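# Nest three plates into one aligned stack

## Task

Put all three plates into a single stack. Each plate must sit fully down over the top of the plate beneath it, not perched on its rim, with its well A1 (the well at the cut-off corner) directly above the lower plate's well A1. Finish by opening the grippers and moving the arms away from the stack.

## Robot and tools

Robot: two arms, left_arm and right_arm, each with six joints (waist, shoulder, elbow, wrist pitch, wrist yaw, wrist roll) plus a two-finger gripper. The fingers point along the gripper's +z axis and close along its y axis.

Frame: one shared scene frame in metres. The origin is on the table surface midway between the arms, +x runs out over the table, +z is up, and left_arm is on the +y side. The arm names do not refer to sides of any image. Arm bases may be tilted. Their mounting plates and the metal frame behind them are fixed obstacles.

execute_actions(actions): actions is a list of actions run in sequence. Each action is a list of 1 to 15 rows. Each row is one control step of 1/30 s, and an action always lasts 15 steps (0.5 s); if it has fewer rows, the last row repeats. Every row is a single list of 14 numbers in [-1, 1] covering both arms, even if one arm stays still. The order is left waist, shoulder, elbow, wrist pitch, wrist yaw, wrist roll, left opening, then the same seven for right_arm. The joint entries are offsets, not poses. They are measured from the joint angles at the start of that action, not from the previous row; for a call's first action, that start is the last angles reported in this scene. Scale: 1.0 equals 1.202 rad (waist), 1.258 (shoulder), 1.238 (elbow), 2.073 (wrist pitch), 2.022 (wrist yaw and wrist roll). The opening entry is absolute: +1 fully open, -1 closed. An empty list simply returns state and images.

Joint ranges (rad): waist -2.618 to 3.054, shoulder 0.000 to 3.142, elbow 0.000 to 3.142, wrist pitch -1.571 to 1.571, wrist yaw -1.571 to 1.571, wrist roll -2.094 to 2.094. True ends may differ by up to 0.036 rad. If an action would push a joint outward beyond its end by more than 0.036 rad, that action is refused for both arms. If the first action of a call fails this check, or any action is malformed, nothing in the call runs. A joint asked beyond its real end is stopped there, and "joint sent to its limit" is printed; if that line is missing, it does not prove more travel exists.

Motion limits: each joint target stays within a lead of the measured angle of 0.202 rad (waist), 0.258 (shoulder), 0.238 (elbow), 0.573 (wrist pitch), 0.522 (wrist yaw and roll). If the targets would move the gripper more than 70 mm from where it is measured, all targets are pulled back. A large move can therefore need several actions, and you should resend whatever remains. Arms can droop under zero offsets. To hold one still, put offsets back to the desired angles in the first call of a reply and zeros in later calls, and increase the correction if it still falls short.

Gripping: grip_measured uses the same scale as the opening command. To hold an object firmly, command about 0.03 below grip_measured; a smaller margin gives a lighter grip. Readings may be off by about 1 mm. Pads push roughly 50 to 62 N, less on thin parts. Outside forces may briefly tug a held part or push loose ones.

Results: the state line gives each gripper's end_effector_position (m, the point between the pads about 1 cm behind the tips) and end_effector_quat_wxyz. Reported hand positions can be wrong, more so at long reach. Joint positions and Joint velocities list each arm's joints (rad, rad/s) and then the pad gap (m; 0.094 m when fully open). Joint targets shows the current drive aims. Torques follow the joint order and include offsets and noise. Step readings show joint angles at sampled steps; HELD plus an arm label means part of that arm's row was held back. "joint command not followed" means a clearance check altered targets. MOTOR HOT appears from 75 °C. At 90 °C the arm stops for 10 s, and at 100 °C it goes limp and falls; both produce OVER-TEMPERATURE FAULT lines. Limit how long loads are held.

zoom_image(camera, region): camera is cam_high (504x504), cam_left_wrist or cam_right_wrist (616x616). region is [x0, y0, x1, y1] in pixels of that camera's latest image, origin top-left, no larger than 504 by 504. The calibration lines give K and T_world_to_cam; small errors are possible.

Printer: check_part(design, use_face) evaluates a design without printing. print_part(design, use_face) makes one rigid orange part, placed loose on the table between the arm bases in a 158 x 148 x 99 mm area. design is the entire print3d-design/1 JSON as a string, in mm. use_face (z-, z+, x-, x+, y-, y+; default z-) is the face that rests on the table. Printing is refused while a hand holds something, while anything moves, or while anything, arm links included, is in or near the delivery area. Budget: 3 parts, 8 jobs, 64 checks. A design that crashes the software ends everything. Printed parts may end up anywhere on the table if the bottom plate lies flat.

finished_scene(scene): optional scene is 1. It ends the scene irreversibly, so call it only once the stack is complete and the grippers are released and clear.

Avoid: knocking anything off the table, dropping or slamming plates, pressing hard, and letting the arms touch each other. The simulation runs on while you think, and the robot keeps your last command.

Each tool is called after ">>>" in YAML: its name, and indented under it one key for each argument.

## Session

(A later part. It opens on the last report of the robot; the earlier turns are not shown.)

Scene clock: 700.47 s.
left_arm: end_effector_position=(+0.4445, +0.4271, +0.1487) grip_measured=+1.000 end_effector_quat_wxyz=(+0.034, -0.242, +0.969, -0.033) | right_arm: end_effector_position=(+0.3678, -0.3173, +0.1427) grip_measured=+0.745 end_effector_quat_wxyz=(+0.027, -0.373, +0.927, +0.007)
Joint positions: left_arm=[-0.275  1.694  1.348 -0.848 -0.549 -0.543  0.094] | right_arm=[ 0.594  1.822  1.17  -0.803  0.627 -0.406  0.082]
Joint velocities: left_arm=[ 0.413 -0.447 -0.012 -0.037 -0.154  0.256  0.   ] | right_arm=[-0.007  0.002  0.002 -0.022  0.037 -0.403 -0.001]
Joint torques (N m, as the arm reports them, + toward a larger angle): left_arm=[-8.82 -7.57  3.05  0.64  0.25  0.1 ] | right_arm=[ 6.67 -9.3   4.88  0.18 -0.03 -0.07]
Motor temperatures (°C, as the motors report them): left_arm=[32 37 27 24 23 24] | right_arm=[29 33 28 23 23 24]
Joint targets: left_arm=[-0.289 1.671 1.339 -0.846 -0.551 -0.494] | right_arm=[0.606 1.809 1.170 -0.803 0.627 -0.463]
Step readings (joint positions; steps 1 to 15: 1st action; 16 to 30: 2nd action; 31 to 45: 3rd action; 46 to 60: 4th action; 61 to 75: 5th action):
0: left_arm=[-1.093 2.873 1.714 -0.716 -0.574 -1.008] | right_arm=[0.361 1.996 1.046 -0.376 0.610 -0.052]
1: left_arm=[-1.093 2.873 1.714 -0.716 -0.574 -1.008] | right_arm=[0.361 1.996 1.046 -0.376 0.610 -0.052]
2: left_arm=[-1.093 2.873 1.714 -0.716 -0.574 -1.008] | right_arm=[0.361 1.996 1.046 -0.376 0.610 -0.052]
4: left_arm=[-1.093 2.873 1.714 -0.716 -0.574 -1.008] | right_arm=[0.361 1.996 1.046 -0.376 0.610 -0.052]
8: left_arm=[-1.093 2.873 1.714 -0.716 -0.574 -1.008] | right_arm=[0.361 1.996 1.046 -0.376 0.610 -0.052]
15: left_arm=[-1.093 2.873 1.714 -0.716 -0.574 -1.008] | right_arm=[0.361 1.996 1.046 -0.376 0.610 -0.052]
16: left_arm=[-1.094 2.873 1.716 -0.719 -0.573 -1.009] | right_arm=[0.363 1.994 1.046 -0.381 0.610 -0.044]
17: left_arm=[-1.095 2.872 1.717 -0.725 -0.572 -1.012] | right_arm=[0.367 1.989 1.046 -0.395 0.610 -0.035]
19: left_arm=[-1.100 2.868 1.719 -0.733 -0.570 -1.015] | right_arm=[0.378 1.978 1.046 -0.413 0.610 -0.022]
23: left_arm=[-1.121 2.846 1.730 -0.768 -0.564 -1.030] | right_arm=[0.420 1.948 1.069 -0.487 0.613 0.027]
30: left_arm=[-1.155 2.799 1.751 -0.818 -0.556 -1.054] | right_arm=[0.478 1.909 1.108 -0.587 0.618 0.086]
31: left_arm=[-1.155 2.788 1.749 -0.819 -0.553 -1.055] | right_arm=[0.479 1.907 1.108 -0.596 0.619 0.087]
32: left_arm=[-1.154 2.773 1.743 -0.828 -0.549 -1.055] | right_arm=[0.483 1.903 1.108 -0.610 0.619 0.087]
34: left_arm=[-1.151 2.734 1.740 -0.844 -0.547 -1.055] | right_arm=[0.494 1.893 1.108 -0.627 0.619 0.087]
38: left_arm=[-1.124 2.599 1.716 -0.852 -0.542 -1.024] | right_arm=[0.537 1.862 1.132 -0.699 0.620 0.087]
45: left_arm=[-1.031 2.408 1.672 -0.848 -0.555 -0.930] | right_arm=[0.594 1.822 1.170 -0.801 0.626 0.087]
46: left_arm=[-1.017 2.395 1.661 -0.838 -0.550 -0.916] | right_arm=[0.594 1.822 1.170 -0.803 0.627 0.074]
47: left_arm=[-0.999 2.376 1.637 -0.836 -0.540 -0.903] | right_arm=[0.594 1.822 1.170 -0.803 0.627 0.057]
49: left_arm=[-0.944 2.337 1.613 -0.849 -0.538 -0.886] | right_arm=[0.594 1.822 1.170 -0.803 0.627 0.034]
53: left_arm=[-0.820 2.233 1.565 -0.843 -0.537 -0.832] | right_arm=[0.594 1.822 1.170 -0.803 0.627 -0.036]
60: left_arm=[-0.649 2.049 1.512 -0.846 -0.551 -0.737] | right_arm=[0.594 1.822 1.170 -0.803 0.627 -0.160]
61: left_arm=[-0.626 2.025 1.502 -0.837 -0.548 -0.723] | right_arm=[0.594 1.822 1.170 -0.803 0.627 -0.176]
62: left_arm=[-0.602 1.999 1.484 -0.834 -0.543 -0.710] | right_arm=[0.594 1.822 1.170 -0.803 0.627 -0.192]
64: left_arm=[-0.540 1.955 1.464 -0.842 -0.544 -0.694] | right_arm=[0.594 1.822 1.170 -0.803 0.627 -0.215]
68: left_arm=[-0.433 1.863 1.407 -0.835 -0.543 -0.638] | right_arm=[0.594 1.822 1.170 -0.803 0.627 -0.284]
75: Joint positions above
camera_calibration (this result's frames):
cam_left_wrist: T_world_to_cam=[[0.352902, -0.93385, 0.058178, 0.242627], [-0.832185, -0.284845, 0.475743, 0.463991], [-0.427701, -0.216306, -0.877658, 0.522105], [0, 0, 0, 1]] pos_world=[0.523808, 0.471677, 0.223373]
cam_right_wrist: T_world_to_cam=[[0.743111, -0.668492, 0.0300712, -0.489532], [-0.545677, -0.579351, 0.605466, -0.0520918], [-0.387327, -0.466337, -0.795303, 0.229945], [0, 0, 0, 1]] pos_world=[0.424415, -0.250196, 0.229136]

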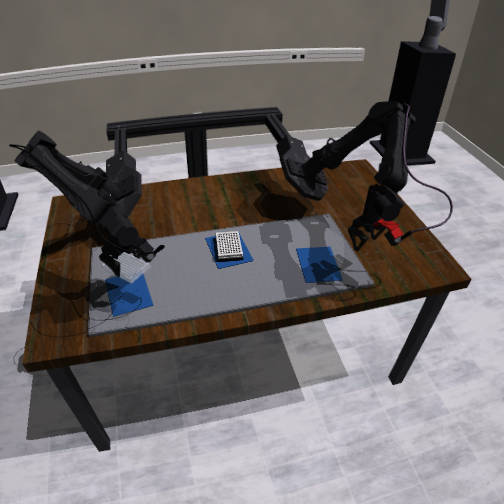

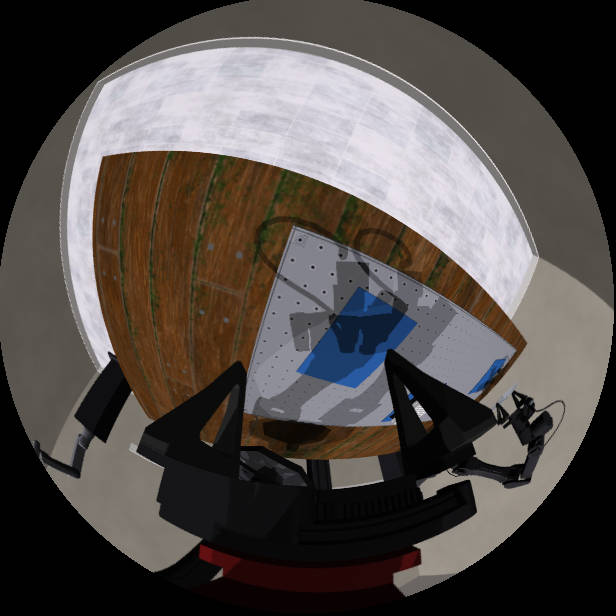

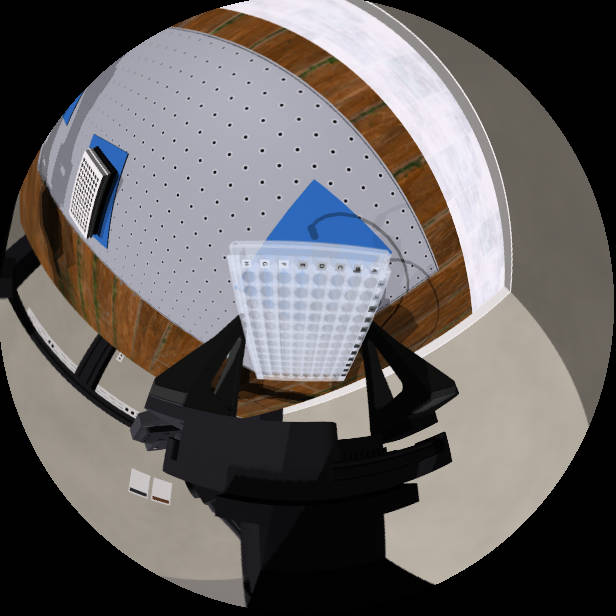

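>>> execute_actions:
  actions:
    - [[0,0,0,0,0,0,1,0.04,0.058,0.06,-0.01,-0.004,-0.06,0.715],[0,0,0,0,0,0,1,0.04,0.058,0.06,-0.01,-0.004,-0.06,0.715],[0,0,0,0,0,0,1,0.04,0.058,0.06,-0.01,-0.004,-0.06,0.715],[0,0,0,0,0,0,1,0.04,0.058,0.06,-0.01,-0.004,-0.06,0.715],[0,0,0,0,0,0,1,0.04,0.058,0.06,-0.01,-0.004,-0.06,0.715],[0,0,0,0,0,0,1,0.075,0.116,0.105,-0.02,-0.008,-0.115,0.715],[0,0,0,0,0,0,1,0.075,0.116,0.105,-0.02,-0.008,-0.115,0.715],[0,0,0,0,0,0,1,0.075,0.116,0.105,-0.02,-0.008,-0.115,0.715],[0,0,0,0,0,0,1,0.075,0.116,0.105,-0.02,-0.008,-0.115,0.715],[0,0,0,0,0,0,1,0.075,0.116,0.105,-0.02,-0.008,-0.115,0.715],[0,0,0,0,0,0,1,0.11,0.174,0.15,-0.03,-0.012,-0.17,0.715]]
    - [[0,0,0,0,0,0,1,0.04,0.058,0.06,-0.01,-0.004,-0.06,0.715],[0,0,0,0,0,0,1,0.04,0.058,0.06,-0.01,-0.004,-0.06,0.715],[0,0,0,0,0,0,1,0.04,0.058,0.06,-0.01,-0.004,-0.06,0.715],[0,0,0,0,0,0,1,0.04,0.058,0.06,-0.01,-0.004,-0.06,0.715],[0,0,0,0,0,0,1,0.04,0.058,0.06,-0.01,-0.004,-0.06,0.715],[0,0,0,0,0,0,1,0.075,0.116,0.105,-0.02,-0.008,-0.115,0.715],[0,0,0,0,0,0,1,0.075,0.116,0.105,-0.02,-0.008,-0.115,0.715],[0,0,0,0,0,0,1,0.075,0.116,0.105,-0.02,-0.008,-0.115,0.715],[0,0,0,0,0,0,1,0.075,0.116,0.105,-0.02,-0.008,-0.115,0.715],[0,0,0,0,0,0,1,0.075,0.116,0.105,-0.02,-0.008,-0.115,0.715],[0,0,0,0,0,0,1,0.11,0.174,0.15,-0.03,-0.012,-0.17,0.715]]
    - [[0,0,0,0,0,0,1,0.04,0.058,0.06,-0.01,-0.004,-0.06,0.715],[0,0,0,0,0,0,1,0.04,0.058,0.06,-0.01,-0.004,-0.06,0.715],[0,0,0,0,0,0,1,0.04,0.058,0.06,-0.01,-0.004,-0.06,0.715],[0,0,0,0,0,0,1,0.04,0.058,0.06,-0.01,-0.004,-0.06,0.715],[0,0,0,0,0,0,1,0.04,0.058,0.06,-0.01,-0.004,-0.06,0.715],[0,0,0,0,0,0,1,0.075,0.116,0.105,-0.02,-0.008,-0.115,0.715],[0,0,0,0,0,0,1,0.075,0.116,0.105,-0.02,-0.008,-0.115,0.715],[0,0,0,0,0,0,1,0.075,0.116,0.105,-0.02,-0.008,-0.115,0.715],[0,0,0,0,0,0,1,0.075,0.116,0.105,-0.02,-0.008,-0.115,0.715],[0,0,0,0,0,0,1,0.075,0.116,0.105,-0.02,-0.008,-0.115,0.715],[0,0,0,0,0,0,1,0.11,0.174,0.15,-0.03,-0.012,-0.17,0.715]]
    - [[0,0,0,0,0,0,1,0.04,0.058,0.06,-0.01,-0.004,-0.06,0.715],[0,0,0,0,0,0,1,0.04,0.058,0.06,-0.01,-0.004,-0.06,0.715],[0,0,0,0,0,0,1,0.04,0.058,0.06,-0.01,-0.004,-0.06,0.715],[0,0,0,0,0,0,1,0.04,0.058,0.06,-0.01,-0.004,-0.06,0.715],[0,0,0,0,0,0,1,0.04,0.058,0.06,-0.01,-0.004,-0.06,0.715],[0,0,0,0,0,0,1,0.075,0.116,0.105,-0.02,-0.008,-0.115,0.715],[0,0,0,0,0,0,1,0.075,0.116,0.105,-0.02,-0.008,-0.115,0.715],[0,0,0,0,0,0,1,0.075,0.116,0.105,-0.02,-0.008,-0.115,0.715],[0,0,0,0,0,0,1,0.075,0.116,0.105,-0.02,-0.008,-0.115,0.715],[0,0,0,0,0,0,1,0.075,0.116,0.105,-0.02,-0.008,-0.115,0.715],[0,0,0,0,0,0,1,0.11,0.174,0.15,-0.03,-0.012,-0.17,0.715]]

Scene clock: 776.17 s.
left_arm: end_effector_position=(+0.4422, +0.4339, +0.1445) grip_measured=+1.000 end_effector_quat_wxyz=(+0.030, -0.245, +0.969, -0.027) | right_arm: end_effector_position=(+0.3132, -0.0383, +0.1112) grip_measured=+0.745 end_effector_quat_wxyz=(-0.036, +0.941, -0.336, -0.016)
Joint positions: left_arm=[-0.256  1.693  1.344 -0.848 -0.551 -0.535  0.094] | right_arm=[ 1.051  2.665  1.79  -0.903  0.537 -1.536  0.082]
Joint velocities: left_arm=[-0.007 -0.002  0.002 -0.007  0.037 -0.007  0.   ] | right_arm=[ 0.247  0.178  0.002  0.022 -0.051 -0.315  0.   ]
Joint torques (N m, as the arm reports them, + toward a larger angle): left_arm=[-5.39 -8.04  3.65  0.61  0.04 -0.03] | right_arm=[  8.84 -12.59   7.47   0.02  -0.13  -0.04]
Motor temperatures (°C, as the motors report them): left_arm=[30 33 27 24 23 24] | right_arm=[29 34 29 23 23 24]
Joint targets: left_arm=[-0.260 1.693 1.344 -0.848 -0.551 -0.535] | right_arm=[1.072 2.677 1.822 -0.924 0.518 -1.598]
Step readings (joint positions; steps 1 to 15: 1st action; 16 to 30: 2nd action; 31 to 45: 3rd action; 46 to 60: 4th action):
0: left_arm=[-0.268 1.676 1.344 -0.848 -0.553 -0.501] | right_arm=[0.594 1.822 1.170 -0.803 0.627 -0.456]
1: left_arm=[-0.268 1.677 1.344 -0.848 -0.553 -0.506] | right_arm=[0.597 1.829 1.178 -0.810 0.627 -0.466]
2: left_arm=[-0.268 1.679 1.344 -0.848 -0.553 -0.512] | right_arm=[0.601 1.844 1.193 -0.815 0.627 -0.477]
4: left_arm=[-0.268 1.686 1.344 -0.848 -0.553 -0.521] | right_arm=[0.615 1.874 1.213 -0.814 0.627 -0.493]
8: left_arm=[-0.268 1.693 1.344 -0.848 -0.551 -0.530] | right_arm=[0.648 1.936 1.256 -0.832 0.627 -0.560]
15: left_arm=[-0.268 1.693 1.344 -0.848 -0.551 -0.535] | right_arm=[0.708 2.032 1.323 -0.850 0.617 -0.690]
16: left_arm=[-0.268 1.693 1.344 -0.848 -0.551 -0.535] | right_arm=[0.715 2.043 1.331 -0.856 0.617 -0.710]
17: left_arm=[-0.268 1.693 1.344 -0.848 -0.551 -0.535] | right_arm=[0.722 2.059 1.345 -0.861 0.617 -0.729]
19: left_arm=[-0.267 1.693 1.344 -0.848 -0.551 -0.535] | right_arm=[0.734 2.087 1.364 -0.861 0.617 -0.757]
23: left_arm=[-0.264 1.693 1.344 -0.848 -0.551 -0.535] | right_arm=[0.760 2.145 1.410 -0.878 0.617 -0.836]
30: left_arm=[-0.264 1.693 1.344 -0.848 -0.551 -0.535] | right_arm=[0.836 2.249 1.485 -0.841 0.563 -0.973]
31: left_arm=[-0.264 1.693 1.344 -0.848 -0.551 -0.535] | right_arm=[0.850 2.265 1.496 -0.829 0.545 -0.992]
32: left_arm=[-0.264 1.693 1.344 -0.848 -0.551 -0.535] | right_arm=[0.864 2.285 1.515 -0.814 0.530 -1.012]
34: left_arm=[-0.263 1.693 1.344 -0.848 -0.551 -0.535] | right_arm=[0.890 2.316 1.539 -0.784 0.518 -1.039]
38: left_arm=[-0.260 1.693 1.344 -0.848 -0.551 -0.535] | right_arm=[0.901 2.361 1.575 -0.829 0.534 -1.119]
45: left_arm=[-0.260 1.693 1.344 -0.848 -0.551 -0.535] | right_arm=[0.940 2.458 1.637 -0.862 0.543 -1.254]
46: left_arm=[-0.260 1.693 1.344 -0.848 -0.551 -0.535] | right_arm=[0.949 2.471 1.644 -0.869 0.543 -1.274]
47: left_arm=[-0.260 1.693 1.344 -0.848 -0.551 -0.535] | right_arm=[0.957 2.487 1.659 -0.873 0.543 -1.294]
49: left_arm=[-0.259 1.693 1.344 -0.848 -0.551 -0.535] | right_arm=[0.971 2.514 1.676 -0.872 0.543 -1.321]
53: left_arm=[-0.256 1.693 1.344 -0.848 -0.551 -0.535] | right_arm=[0.992 2.571 1.724 -0.887 0.543 -1.401]
60: Joint positions above
camera_calibration (this result's frames):
cam_left_wrist: T_world_to_cam=[[0.359779, -0.93193, 0.0454449, 0.247898], [-0.824774, -0.294883, 0.482485, 0.466122], [-0.436242, -0.21107, -0.874724, 0.520064], [0, 0, 0, 1]] pos_world=[0.52213, 0.478245, 0.21875]
cam_right_wrist: T_world_to_cam=[[0.574671, 0.814396, 0.0807, -0.157564], [0.61908, -0.497094, 0.607978, -0.263038], [0.53525, -0.299428, -0.789842, 0.0307679], [0, 0, 0, 1]] pos_world=[0.23692, 0.00677752, 0.196938]

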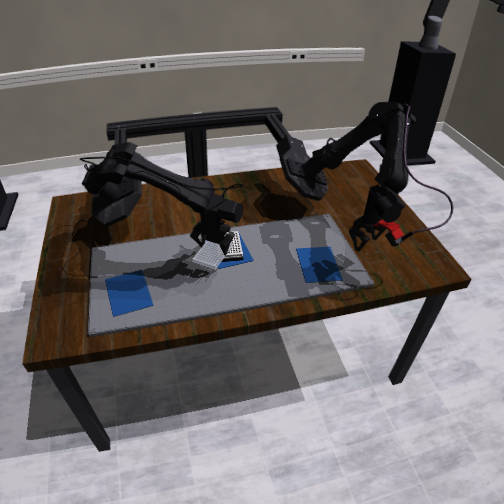

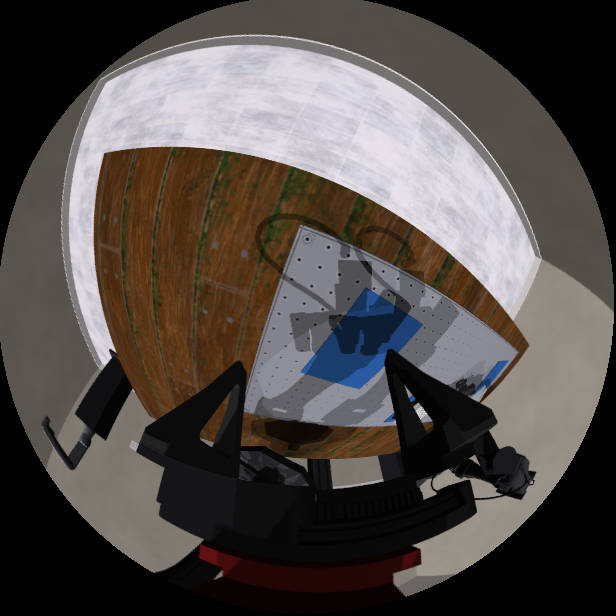

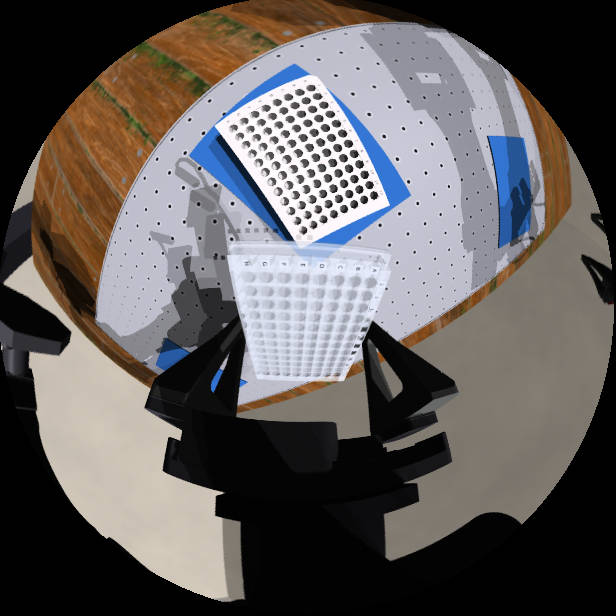

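>>> execute_actions:
  actions:
    - [[-0.01,0,0,0,0,0,1,0.047,0.067,0.06,-0.017,0.004,-0.07,0.715],[-0.01,0,0,0,0,0,1,0.047,0.067,0.06,-0.017,0.004,-0.07,0.715],[-0.01,0,0,0,0,0,1,0.047,0.067,0.06,-0.017,0.004,-0.07,0.715],[-0.01,0,0,0,0,0,1,0.047,0.067,0.06,-0.017,0.004,-0.07,0.715],[-0.01,0,0,0,0,0,1,0.047,0.067,0.06,-0.017,0.004,-0.07,0.715],[-0.01,0,0,0,0,0,1,0.094,0.134,0.12,-0.035,0.008,-0.135,0.715],[-0.01,0,0,0,0,0,1,0.094,0.134,0.12,-0.035,0.008,-0.135,0.715],[-0.01,0,0,0,0,0,1,0.094,0.134,0.12,-0.035,0.008,-0.135,0.715],[-0.01,0,0,0,0,0,1,0.094,0.134,0.12,-0.035,0.008,-0.135,0.715],[-0.01,0,0,0,0,0,1,0.094,0.134,0.12,-0.035,0.008,-0.135,0.715],[-0.01,0,0,0,0,0,1,0.14,0.201,0.173,-0.052,0.011,-0.2,0.715]]

Scene clock: 788.30 s.
left_arm: end_effector_position=(+0.4422, +0.4339, +0.1445) grip_measured=+1.000 end_effector_quat_wxyz=(+0.030, -0.245, +0.969, -0.027) | right_arm: end_effector_position=(+0.2520, +0.0205, +0.0926) grip_measured=+0.745 end_effector_quat_wxyz=(-0.012, +0.997, -0.080, +0.014)
Joint positions: left_arm=[-0.256  1.693  1.344 -0.848 -0.551 -0.535  0.094] | right_arm=[ 1.206  2.908  1.969 -0.966  0.557 -1.871  0.082]
Joint velocities: left_arm=[ 0.007  0.012 -0.022 -0.007 -0.037  0.022  0.   ] | right_arm=[ 0.291  0.237 -0.012 -0.007 -0.066 -0.432  0.001]
Joint torques (N m, as the arm reports them, + toward a larger angle): left_arm=[-6.15 -8.05  3.67  0.6   0.04 -0.03] | right_arm=[  7.56 -14.31   7.66  -0.18   0.01  -0.03]
Motor temperatures (°C, as the motors report them): left_arm=[30 33 27 24 23 24] | right_arm=[30 35 30 23 23 24]
Joint targets: left_arm=[-0.268 1.693 1.344 -0.848 -0.551 -0.535] | right_arm=[1.220 2.918 2.004 -1.011 0.559 -1.941]
Step readings (joint positions):
0: left_arm=[-0.256 1.693 1.344 -0.848 -0.551 -0.535] | right_arm=[1.065 2.676 1.790 -0.904 0.531 -1.592]
1: left_arm=[-0.256 1.693 1.344 -0.848 -0.551 -0.535] | right_arm=[1.067 2.684 1.799 -0.911 0.534 -1.604]
2: left_arm=[-0.256 1.693 1.344 -0.848 -0.551 -0.535] | right_arm=[1.069 2.697 1.816 -0.916 0.538 -1.618]
4: left_arm=[-0.256 1.693 1.344 -0.848 -0.551 -0.535] | right_arm=[1.077 2.721 1.835 -0.915 0.542 -1.637]
8: left_arm=[-0.256 1.693 1.344 -0.848 -0.551 -0.535] | right_arm=[1.112 2.793 1.895 -0.940 0.552 -1.718]
15: Joint positions above
camera_calibration (this result's frames):
cam_left_wrist: T_world_to_cam=[[0.359779, -0.93193, 0.0454449, 0.247898], [-0.824774, -0.294883, 0.482485, 0.466122], [-0.436242, -0.21107, -0.874724, 0.520064], [0, 0, 0, 1]] pos_world=[0.52213, 0.478245, 0.21875]
cam_right_wrist: T_world_to_cam=[[0.0842499, 0.995517, 0.0429791, -0.04543], [0.737366, -0.091298, 0.669295, -0.22845], [0.670219, -0.0246967, -0.741753, 0.0222592], [0, 0, 0, 1]] pos_world=[0.157361, 0.024919, 0.171364]

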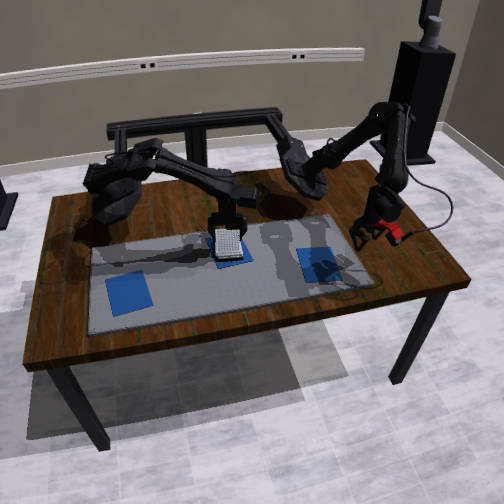

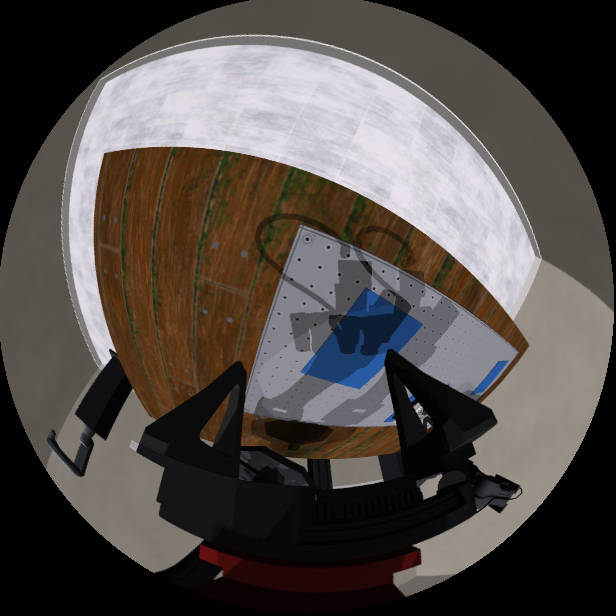

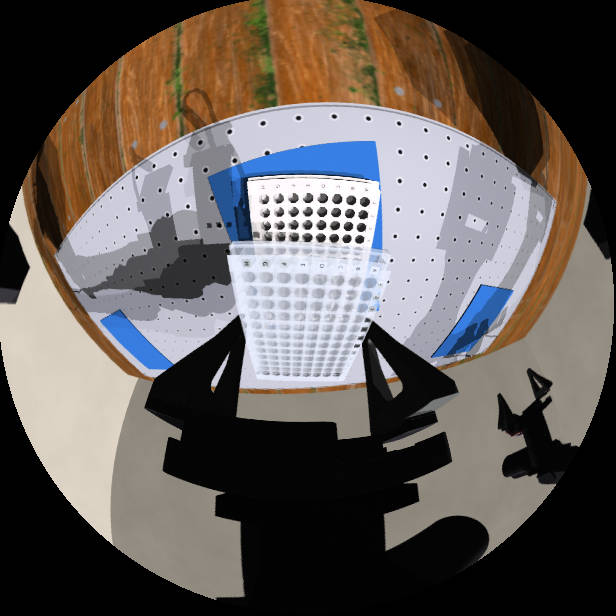

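>>> execute_actions:
  actions: []

>>> zoom_image:
  camera: "cam_right_wrist"
  region: [200, 150, 420, 310]

Scene clock: 793.93 s.
left_arm: end_effector_position=(+0.4422, +0.4339, +0.1445) grip_measured=+1.000 end_effector_quat_wxyz=(+0.030, -0.245, +0.969, -0.027) | right_arm: end_effector_position=(+0.2439, +0.0193, +0.0904) grip_measured=+0.745 end_effector_quat_wxyz=(-0.001, +0.999, -0.035, +0.014)
Joint positions: left_arm=[-0.256  1.693  1.344 -0.848 -0.551 -0.535  0.094] | right_arm=[ 1.219  2.92   1.969 -0.983  0.558 -1.934  0.082]
Joint velocities: left_arm=[ 0.002  0.002 -0.007  0.037 -0.022 -0.022  0.   ] | right_arm=[-0.002 -0.017  0.007  0.051  0.051  0.022  0.   ]
Joint torques (N m, as the arm reports them, + toward a larger angle): left_arm=[-6.15 -8.03  3.67  0.61  0.03 -0.03] | right_arm=[  7.83 -13.97   7.69  -0.1    0.02  -0.07]
Motor temperatures (°C, as the motors report them): left_arm=[30 33 27 24 23 24] | right_arm=[30 37 30 23 23 24]
Joint targets: left_arm=[-0.268 1.693 1.344 -0.848 -0.551 -0.535] | right_arm=[1.220 2.918 2.004 -1.010 0.559 -1.941]
camera_calibration (this result's frames):
cam_left_wrist: T_world_to_cam=[[0.359779, -0.93193, 0.0454449, 0.247898], [-0.824774, -0.294883, 0.482485, 0.466122], [-0.436242, -0.21107, -0.874724, 0.520064], [0, 0, 0, 1]] pos_world=[0.52213, 0.478245, 0.21875]
cam_right_wrist: T_world_to_cam=[[-0.0036877, 0.999762, 0.021514, -0.0201612], [0.743258, -0.0116527, 0.668903, -0.224074], [0.668994, 0.0184572, -0.743038, 0.025627], [0, 0, 0, 1]] pos_world=[0.149326, 0.0170723, 0.169359]

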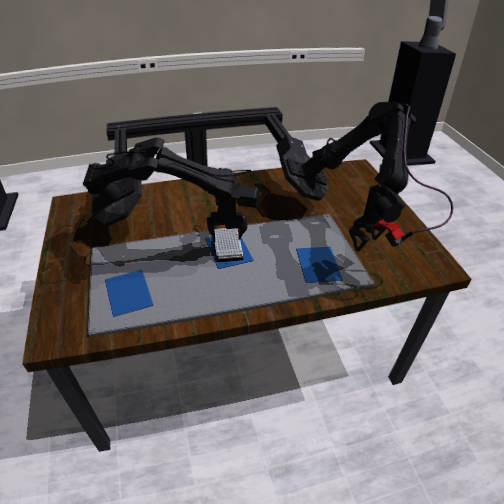

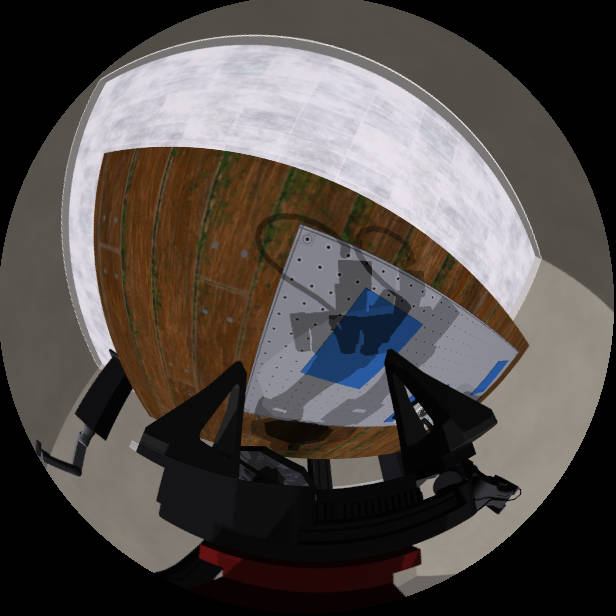

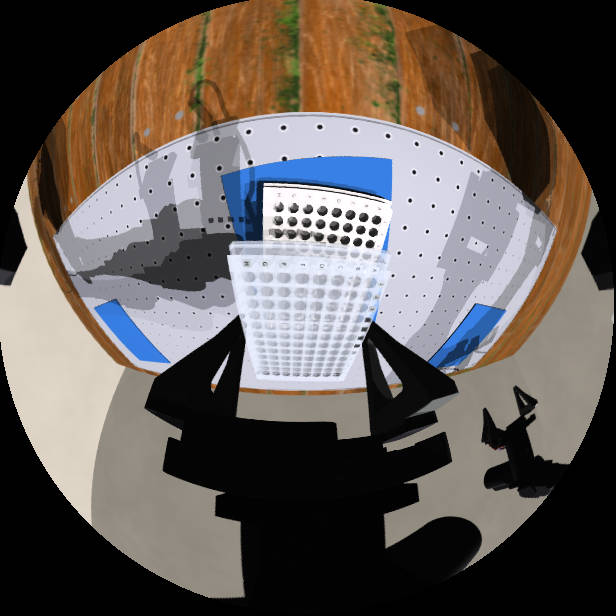

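Region (200, 150, 420, 310) of cam_right_wrist's 616x616 image, scaled by 2.291, with more detail than that image has; it fills the top 367 rows of this view, and the rest is white.

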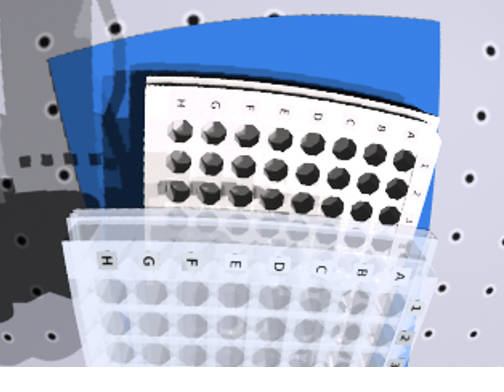

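>>> execute_actions:
  actions:
    - [[-0.01,0,0,0,0,0,1,0.011,0.033,0.04,0.009,-0.015,0.016,0.715],[-0.01,0,0,0,0,0,1,0.011,0.033,0.04,0.009,-0.015,0.016,0.715],[-0.01,0,0,0,0,0,1,0.011,0.033,0.04,0.009,-0.015,0.016,0.715],[-0.01,0,0,0,0,0,1,0.011,0.033,0.04,0.009,-0.015,0.016,0.715],[-0.01,0,0,0,0,0,1,0.011,0.033,0.04,0.009,-0.015,0.016,0.715],[-0.01,0,0,0,0,0,1,0.022,0.066,0.053,0.018,-0.03,0.033,0.715]]

Scene clock: 855.50 s.
left_arm: end_effector_position=(+0.4422, +0.4339, +0.1445) grip_measured=+1.000 end_effector_quat_wxyz=(+0.030, -0.245, +0.969, -0.027) | right_arm: end_effector_position=(+0.2230, +0.0332, +0.0676) grip_measured=+0.745 end_effector_quat_wxyz=(-0.003, +0.998, -0.055, -0.007)
Joint positions: left_arm=[-0.256  1.693  1.344 -0.848 -0.551 -0.535  0.094] | right_arm=[ 1.227  3.001  2.005 -0.956  0.515 -1.879  0.082]
Joint velocities: left_arm=[ 0.007  0.002 -0.007 -0.007 -0.007 -0.007  0.   ] | right_arm=[-0.012 -0.012  0.007 -0.037  0.037  0.022  0.   ]
Joint torques (N m, as the arm reports them, + toward a larger angle): left_arm=[-6.17 -8.06  3.65  0.61  0.04 -0.04] | right_arm=[  9.15 -13.82   7.05   0.24  -0.23   0.02]
Motor temperatures (°C, as the motors report them): left_arm=[30 33 27 24 23 24] | right_arm=[30 41 32 22 23 24]
Joint targets: left_arm=[-0.268 1.693 1.344 -0.848 -0.551 -0.535] | right_arm=[1.246 3.003 2.034 -0.946 0.497 -1.868]
Step readings (joint positions):
0: left_arm=[-0.256 1.693 1.344 -0.848 -0.551 -0.535] | right_arm=[1.219 2.920 1.969 -0.983 0.558 -1.934]
1: left_arm=[-0.256 1.693 1.344 -0.848 -0.551 -0.535] | right_arm=[1.219 2.923 1.972 -0.983 0.556 -1.931]
2: left_arm=[-0.256 1.693 1.344 -0.848 -0.551 -0.535] | right_arm=[1.219 2.929 1.980 -0.981 0.554 -1.927]
4: left_arm=[-0.256 1.693 1.344 -0.848 -0.551 -0.535] | right_arm=[1.219 2.940 1.988 -0.973 0.550 -1.920]
8: left_arm=[-0.256 1.693 1.344 -0.848 -0.551 -0.535] | right_arm=[1.220 2.972 2.004 -0.962 0.534 -1.897]
15: Joint positions above
camera_calibration (this result's frames):
cam_left_wrist: T_world_to_cam=[[0.359779, -0.93193, 0.0454449, 0.247898], [-0.824774, -0.294883, 0.482485, 0.466122], [-0.436242, -0.21107, -0.874724, 0.520064], [0, 0, 0, 1]] pos_world=[0.52213, 0.478245, 0.21875]
cam_right_wrist: T_world_to_cam=[[0.0362969, 0.998981, 0.0268091, -0.0429091], [0.769046, -0.0450534, 0.637604, -0.195595], [0.638163, -0.00252563, -0.769897, 0.0317929], [0, 0, 0, 1]] pos_world=[0.13169, 0.0341335, 0.15034]

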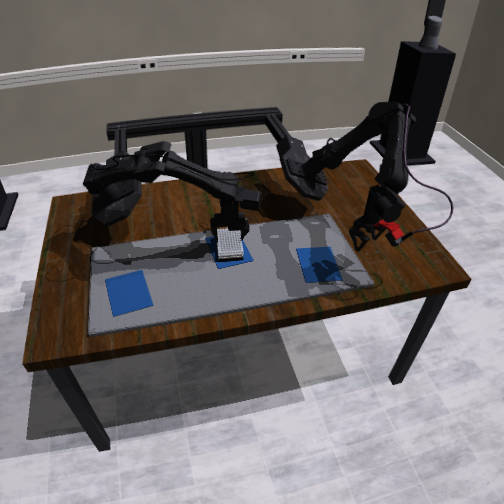

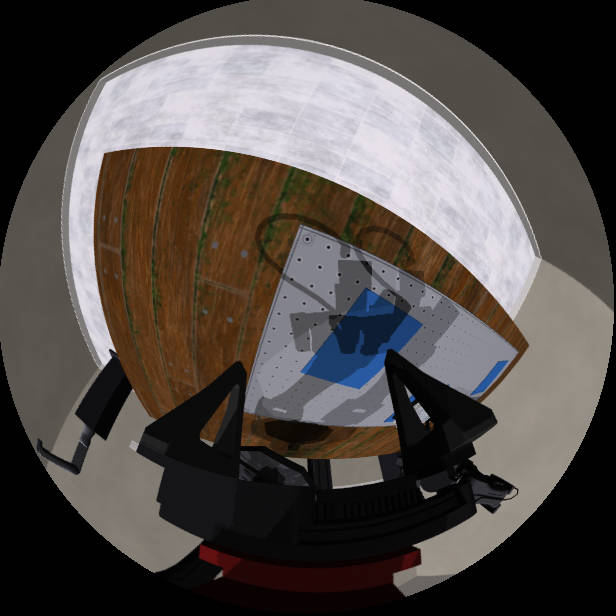

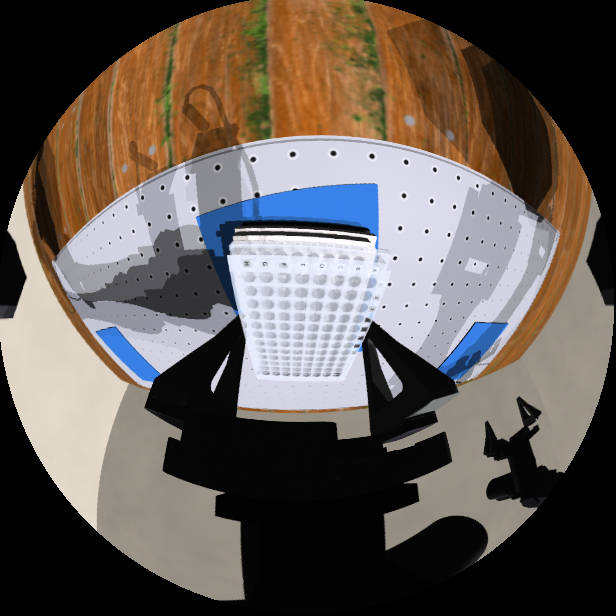

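>>> execute_actions:
  actions: []

>>> zoom_image:
  camera: "cam_right_wrist"
  region: [150, 120, 470, 340]

Scene clock: 875.63 s.
left_arm: end_effector_position=(+0.4422, +0.4339, +0.1445) grip_measured=+1.000 end_effector_quat_wxyz=(+0.030, -0.245, +0.969, -0.027) | right_arm: end_effector_position=(+0.2229, +0.0338, +0.0676) grip_measured=+0.745 end_effector_quat_wxyz=(-0.005, +0.998, -0.058, -0.008)
Joint positions: left_arm=[-0.256  1.693  1.344 -0.848 -0.551 -0.535  0.094] | right_arm=[ 1.227  3.001  2.005 -0.954  0.513 -1.874  0.082]
Joint velocities: left_arm=[ 0.007  0.002  0.007 -0.051  0.051 -0.037  0.   ] | right_arm=[-0.007 -0.002 -0.007 -0.022 -0.007 -0.066 -0.   ]
Joint torques (N m, as the arm reports them, + toward a larger angle): left_arm=[-6.15 -8.04  3.68  0.61  0.04 -0.04] | right_arm=[  9.13 -13.87   7.23   0.18  -0.2    0.07]
Motor temperatures (°C, as the motors report them): left_arm=[30 33 28 24 23 24] | right_arm=[31 41 31 23 23 24]
Joint targets: left_arm=[-0.268 1.693 1.344 -0.848 -0.551 -0.535] | right_arm=[1.246 3.003 2.034 -0.945 0.497 -1.868]
camera_calibration (this result's frames):
cam_left_wrist: T_world_to_cam=[[0.359779, -0.93193, 0.0454449, 0.247898], [-0.824774, -0.294883, 0.482485, 0.466122], [-0.436242, -0.21107, -0.874724, 0.520064], [0, 0, 0, 1]] pos_world=[0.52213, 0.478245, 0.21875]
cam_right_wrist: T_world_to_cam=[[0.042241, 0.998687, 0.0289704, -0.044896], [0.769474, -0.051014, 0.636637, -0.195299], [0.63728, -0.00460029, -0.770619, 0.0322013], [0, 0, 0, 1]] pos_world=[0.131653, 0.0350222, 0.15045]

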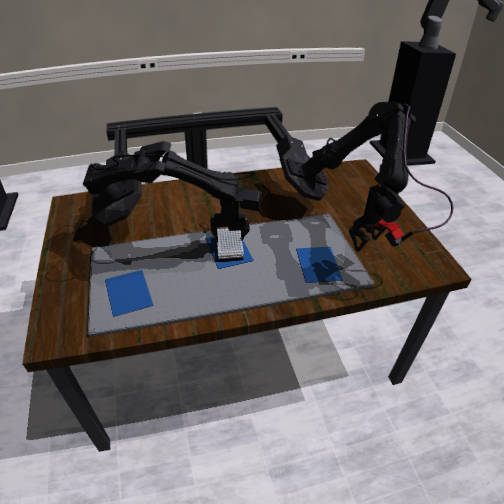

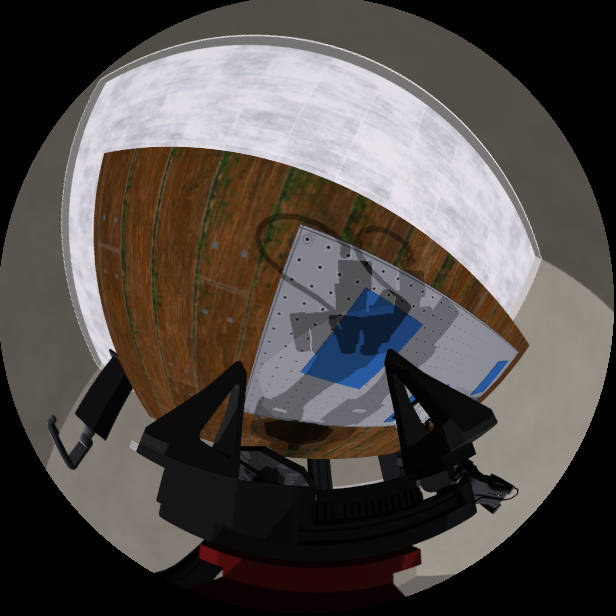

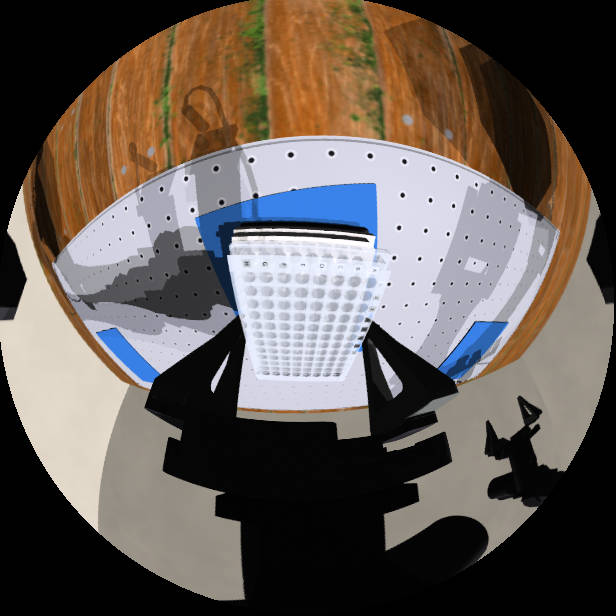

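Region (150, 120, 470, 340) of cam_right_wrist's 616x616 image, scaled by 1.575, with more detail than that image has; it fills the top 346 rows of this view, and the rest is white.

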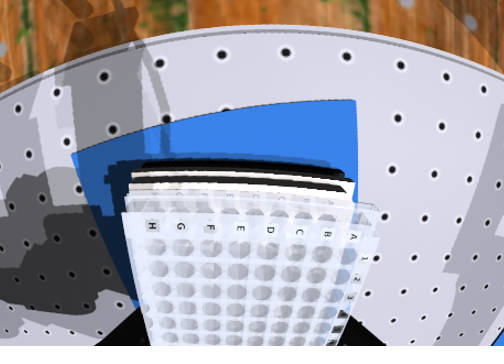

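>>> execute_actions:
  actions:
    - [[-0.01,0,0,0,0,0,1,0.018,-0.011,-0.031,0.016,-0.004,-0.012,0.715]]

>>> execute_actions:
  actions: []

>>> zoom_image:
  camera: "cam_right_wrist"
  region: [150, 120, 470, 340]

Scene clock: 886.23 s.
left_arm: end_effector_position=(+0.4422, +0.4339, +0.1445) grip_measured=+1.000 end_effector_quat_wxyz=(+0.030, -0.245, +0.969, -0.027) | right_arm: end_effector_position=(+0.2222, +0.0340, +0.0659) grip_measured=+0.745 end_effector_quat_wxyz=(-0.006, +0.999, -0.052, -0.006)
Joint positions: left_arm=[-0.256  1.693  1.344 -0.848 -0.551 -0.535  0.094] | right_arm=[ 1.227  3.     1.995 -0.941  0.515 -1.888  0.082]
Joint velocities: left_arm=[ 0.002 -0.012  0.002  0.007 -0.022  0.007  0.   ] | right_arm=[ 0.007 -0.002 -0.002 -0.022 -0.007 -0.066 -0.001]
Joint torques (N m, as the arm reports them, + toward a larger angle): left_arm=[-6.17 -8.02  3.65  0.6   0.04 -0.04] | right_arm=[  9.36 -15.23   3.42   0.27  -0.13  -0.11]
Motor temperatures (°C, as the motors report them): left_arm=[30 33 28 24 23 24] | right_arm=[31 42 31 23 23 24]
Joint targets: left_arm=[-0.268 1.693 1.344 -0.848 -0.551 -0.535] | right_arm=[1.249 2.987 1.967 -0.921 0.505 -1.898]
Step readings (joint positions):
0: left_arm=[-0.256 1.693 1.344 -0.848 -0.551 -0.535] | right_arm=[1.227 3.001 2.005 -0.954 0.513 -1.874]
1: left_arm=[-0.256 1.693 1.344 -0.848 -0.551 -0.535] | right_arm=[1.227 3.001 2.004 -0.952 0.513 -1.877]
2: left_arm=[-0.256 1.693 1.344 -0.848 -0.551 -0.535] | right_arm=[1.227 3.000 2.000 -0.947 0.513 -1.879]
4: left_arm=[-0.256 1.693 1.344 -0.848 -0.551 -0.535] | right_arm=[1.227 3.000 1.996 -0.943 0.513 -1.884]
8: left_arm=[-0.256 1.693 1.344 -0.848 -0.551 -0.535] | right_arm=[1.227 3.000 1.995 -0.941 0.515 -1.888]
15: Joint positions above
camera_calibration (this result's frames):
cam_left_wrist: T_world_to_cam=[[0.359779, -0.93193, 0.0454449, 0.247898], [-0.824774, -0.294883, 0.482485, 0.466122], [-0.436242, -0.21107, -0.874724, 0.520064], [0, 0, 0, 1]] pos_world=[0.52213, 0.478245, 0.21875]
cam_right_wrist: T_world_to_cam=[[0.0298001, 0.999045, 0.0319574, -0.0424903], [0.768129, -0.043347, 0.638826, -0.193862], [0.639601, 0.00551034, -0.768687, 0.0303725], [0, 0, 0, 1]] pos_world=[0.130751, 0.033879, 0.148549]

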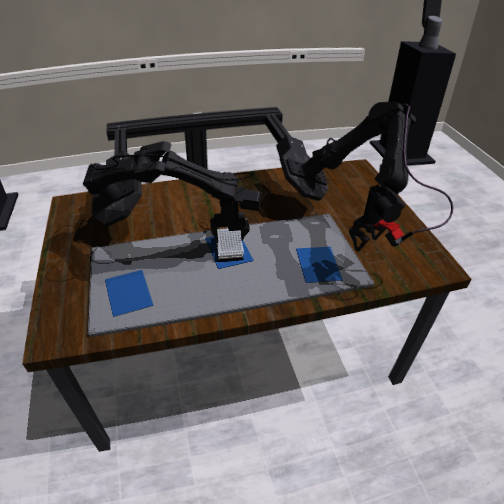

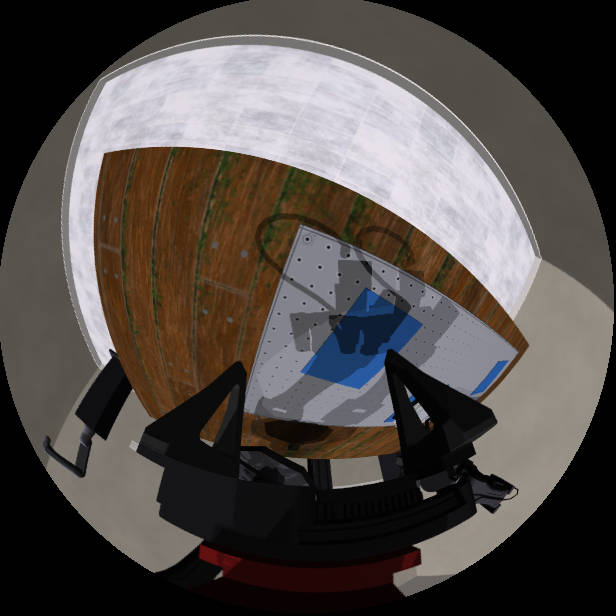

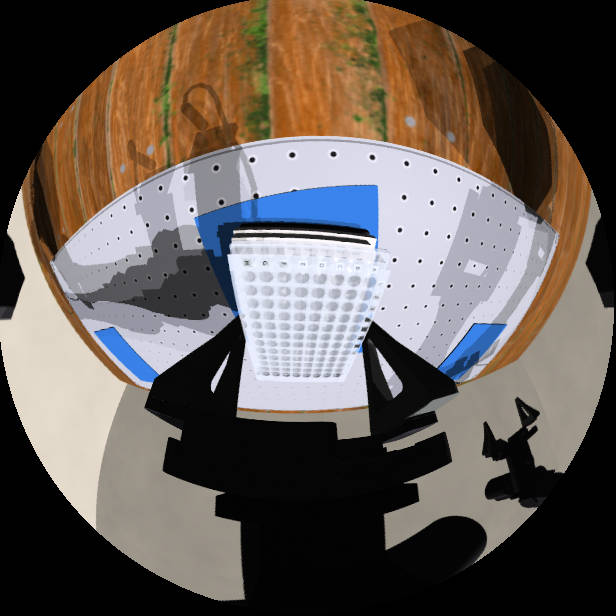

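Scene clock: 886.23 s.
left_arm: end_effector_position=(+0.4422, +0.4339, +0.1445) grip_measured=+1.000 end_effector_quat_wxyz=(+0.030, -0.245, +0.969, -0.027) | right_arm: end_effector_position=(+0.2222, +0.0340, +0.0659) grip_measured=+0.745 end_effector_quat_wxyz=(-0.006, +0.999, -0.052, -0.006)
Joint positions: left_arm=[-0.256  1.693  1.344 -0.848 -0.551 -0.535  0.094] | right_arm=[ 1.227  3.     1.995 -0.941  0.515 -1.888  0.082]
Joint velocities: left_arm=[ 0.002 -0.012  0.002  0.007 -0.022  0.007  0.   ] | right_arm=[ 0.007 -0.002 -0.002 -0.022 -0.007 -0.066 -0.001]
Joint torques (N m, as the arm reports them, + toward a larger angle): left_arm=[-6.17 -8.02  3.65  0.6   0.04 -0.04] | right_arm=[  9.36 -15.23   3.42   0.27  -0.13  -0.11]
Motor temperatures (°C, as the motors report them): left_arm=[30 33 28 24 23 24] | right_arm=[31 42 31 23 23 24]
Joint targets: left_arm=[-0.268 1.693 1.344 -0.848 -0.551 -0.535] | right_arm=[1.249 2.987 1.967 -0.921 0.505 -1.898]
camera_calibration (this result's frames):
cam_left_wrist: T_world_to_cam=[[0.359779, -0.93193, 0.0454449, 0.247898], [-0.824774, -0.294883, 0.482485, 0.466122], [-0.436242, -0.21107, -0.874724, 0.520064], [0, 0, 0, 1]] pos_world=[0.52213, 0.478245, 0.21875]
cam_right_wrist: T_world_to_cam=[[0.0298001, 0.999045, 0.0319574, -0.0424903], [0.768129, -0.043347, 0.638826, -0.193862], [0.639601, 0.00551034, -0.768687, 0.0303725], [0, 0, 0, 1]] pos_world=[0.130751, 0.033879, 0.148549]

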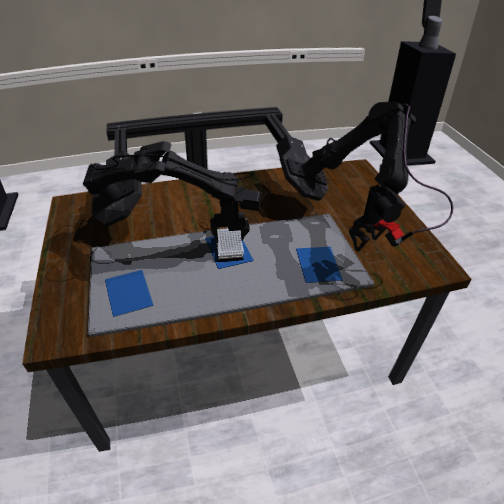

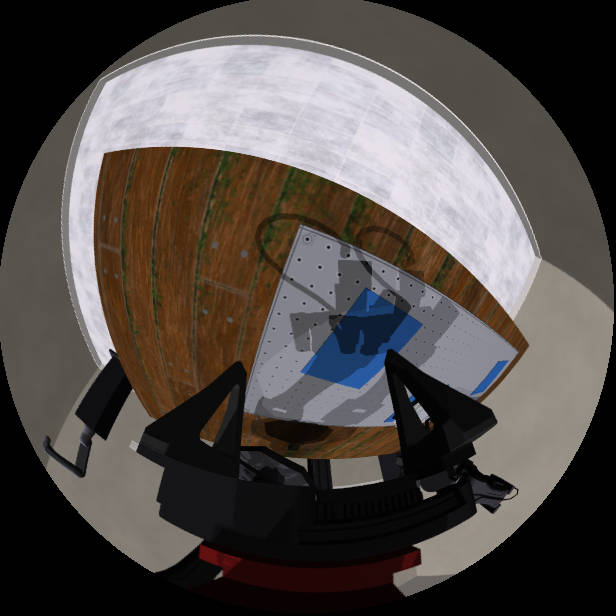

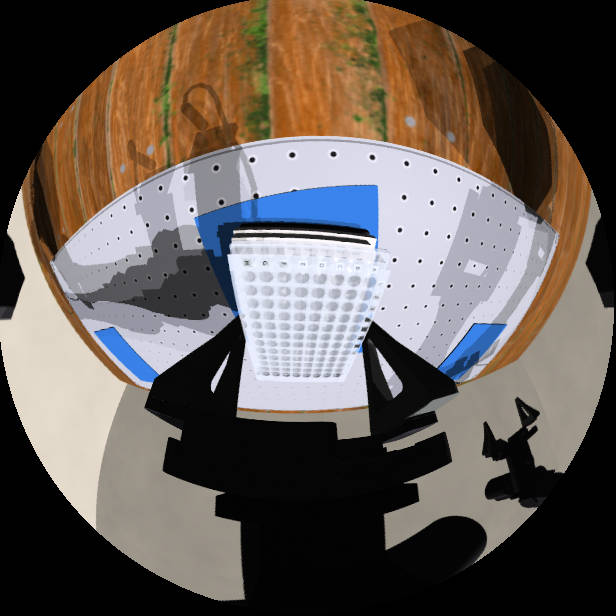

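Region (150, 120, 470, 340) of cam_right_wrist's 616x616 image, scaled by 1.575, with more detail than that image has; it fills the top 346 rows of this view, and the rest is white.

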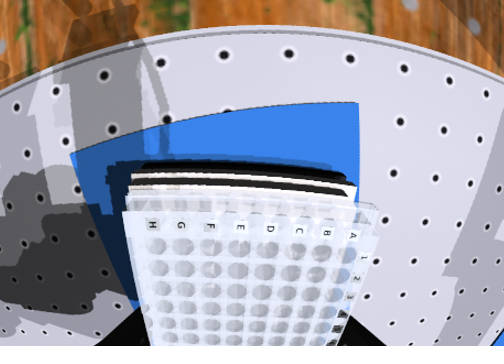

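>>> execute_actions:
  actions:
    - [[-0.01,0,0,0,0,0,1,0.021,-0.0167,-0.042,0.011,-0.01,-0.005,0.715]]

Scene clock: 891.77 s.
left_arm: end_effector_position=(+0.4422, +0.4339, +0.1445) grip_measured=+1.000 end_effector_quat_wxyz=(+0.030, -0.245, +0.969, -0.027) | right_arm: end_effector_position=(+0.2185, +0.0323, +0.0665) grip_measured=+0.745 end_effector_quat_wxyz=(-0.006, +0.999, -0.047, -0.005)
Joint positions: left_arm=[-0.256  1.693  1.344 -0.848 -0.551 -0.535  0.094] | right_arm=[ 1.234  2.99   1.97  -0.93   0.514 -1.892  0.082]
Joint velocities: left_arm=[ 0.007  0.012  0.007 -0.051  0.022  0.007  0.   ] | right_arm=[-0.002 -0.017 -0.012 -0.007  0.022  0.081  0.   ]
Joint torques (N m, as the arm reports them, + toward a larger angle): left_arm=[-6.16 -8.04  3.66  0.61  0.03 -0.03] | right_arm=[  9.12 -15.06   3.48   0.21  -0.23  -0.08]
Motor temperatures (°C, as the motors report them): left_arm=[30 33 28 24 23 24] | right_arm=[31 42 31 23 23 24]
Joint targets: left_arm=[-0.268 1.693 1.344 -0.848 -0.551 -0.535] | right_arm=[1.252 2.979 1.943 -0.918 0.494 -1.898]
Step readings (joint positions):
0: left_arm=[-0.256 1.693 1.344 -0.848 -0.551 -0.535] | right_arm=[1.227 3.000 1.995 -0.941 0.515 -1.888]
1: left_arm=[-0.256 1.693 1.344 -0.848 -0.551 -0.535] | right_arm=[1.228 2.998 1.991 -0.938 0.515 -1.888]
2: left_arm=[-0.256 1.693 1.344 -0.848 -0.551 -0.535] | right_arm=[1.228 2.994 1.983 -0.935 0.515 -1.890]
4: left_arm=[-0.256 1.693 1.344 -0.848 -0.551 -0.535] | right_arm=[1.231 2.990 1.975 -0.933 0.514 -1.892]
8: left_arm=[-0.256 1.693 1.344 -0.848 -0.551 -0.535] | right_arm=[1.234 2.990 1.970 -0.931 0.514 -1.892]
15: Joint positions above
camera_calibration (this result's frames):
cam_left_wrist: T_world_to_cam=[[0.359779, -0.93193, 0.0454449, 0.247898], [-0.824774, -0.294883, 0.482485, 0.466122], [-0.436242, -0.21107, -0.874724, 0.520064], [0, 0, 0, 1]] pos_world=[0.52213, 0.478245, 0.21875]
cam_right_wrist: T_world_to_cam=[[0.0192714, 0.999331, 0.0310882, -0.0384007], [0.767248, -0.0347184, 0.64041, -0.191582], [0.641061, 0.0115108, -0.767404, 0.032588], [0, 0, 0, 1]] pos_world=[0.12684, 0.0313485, 0.148893]

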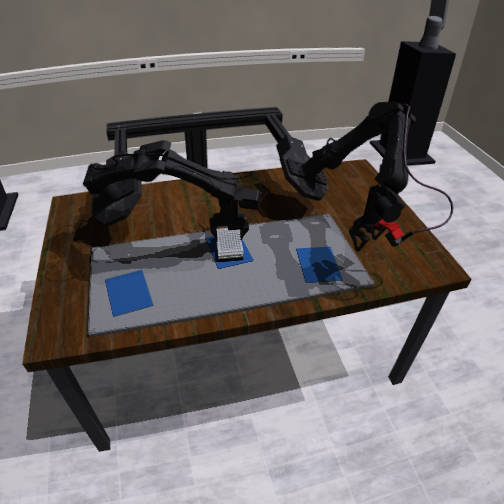

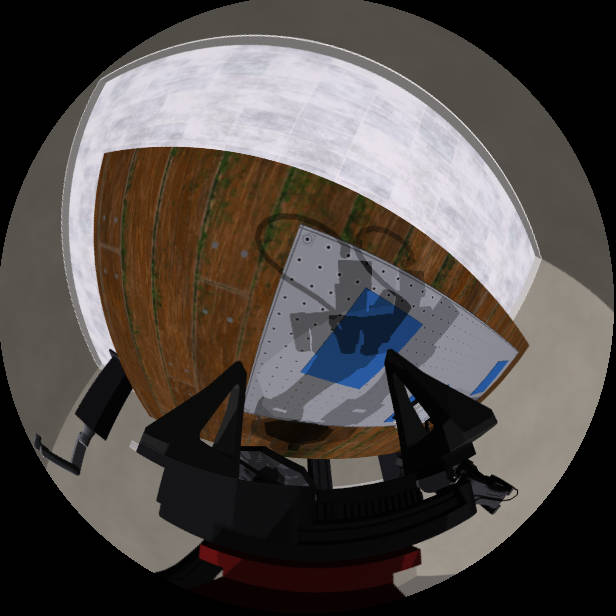

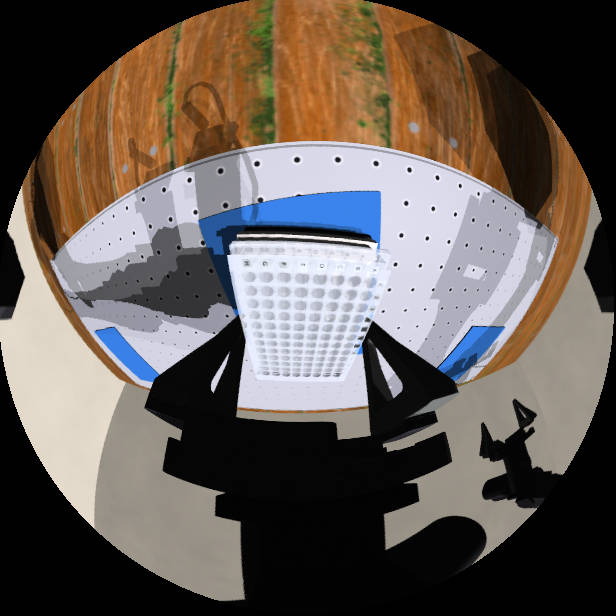

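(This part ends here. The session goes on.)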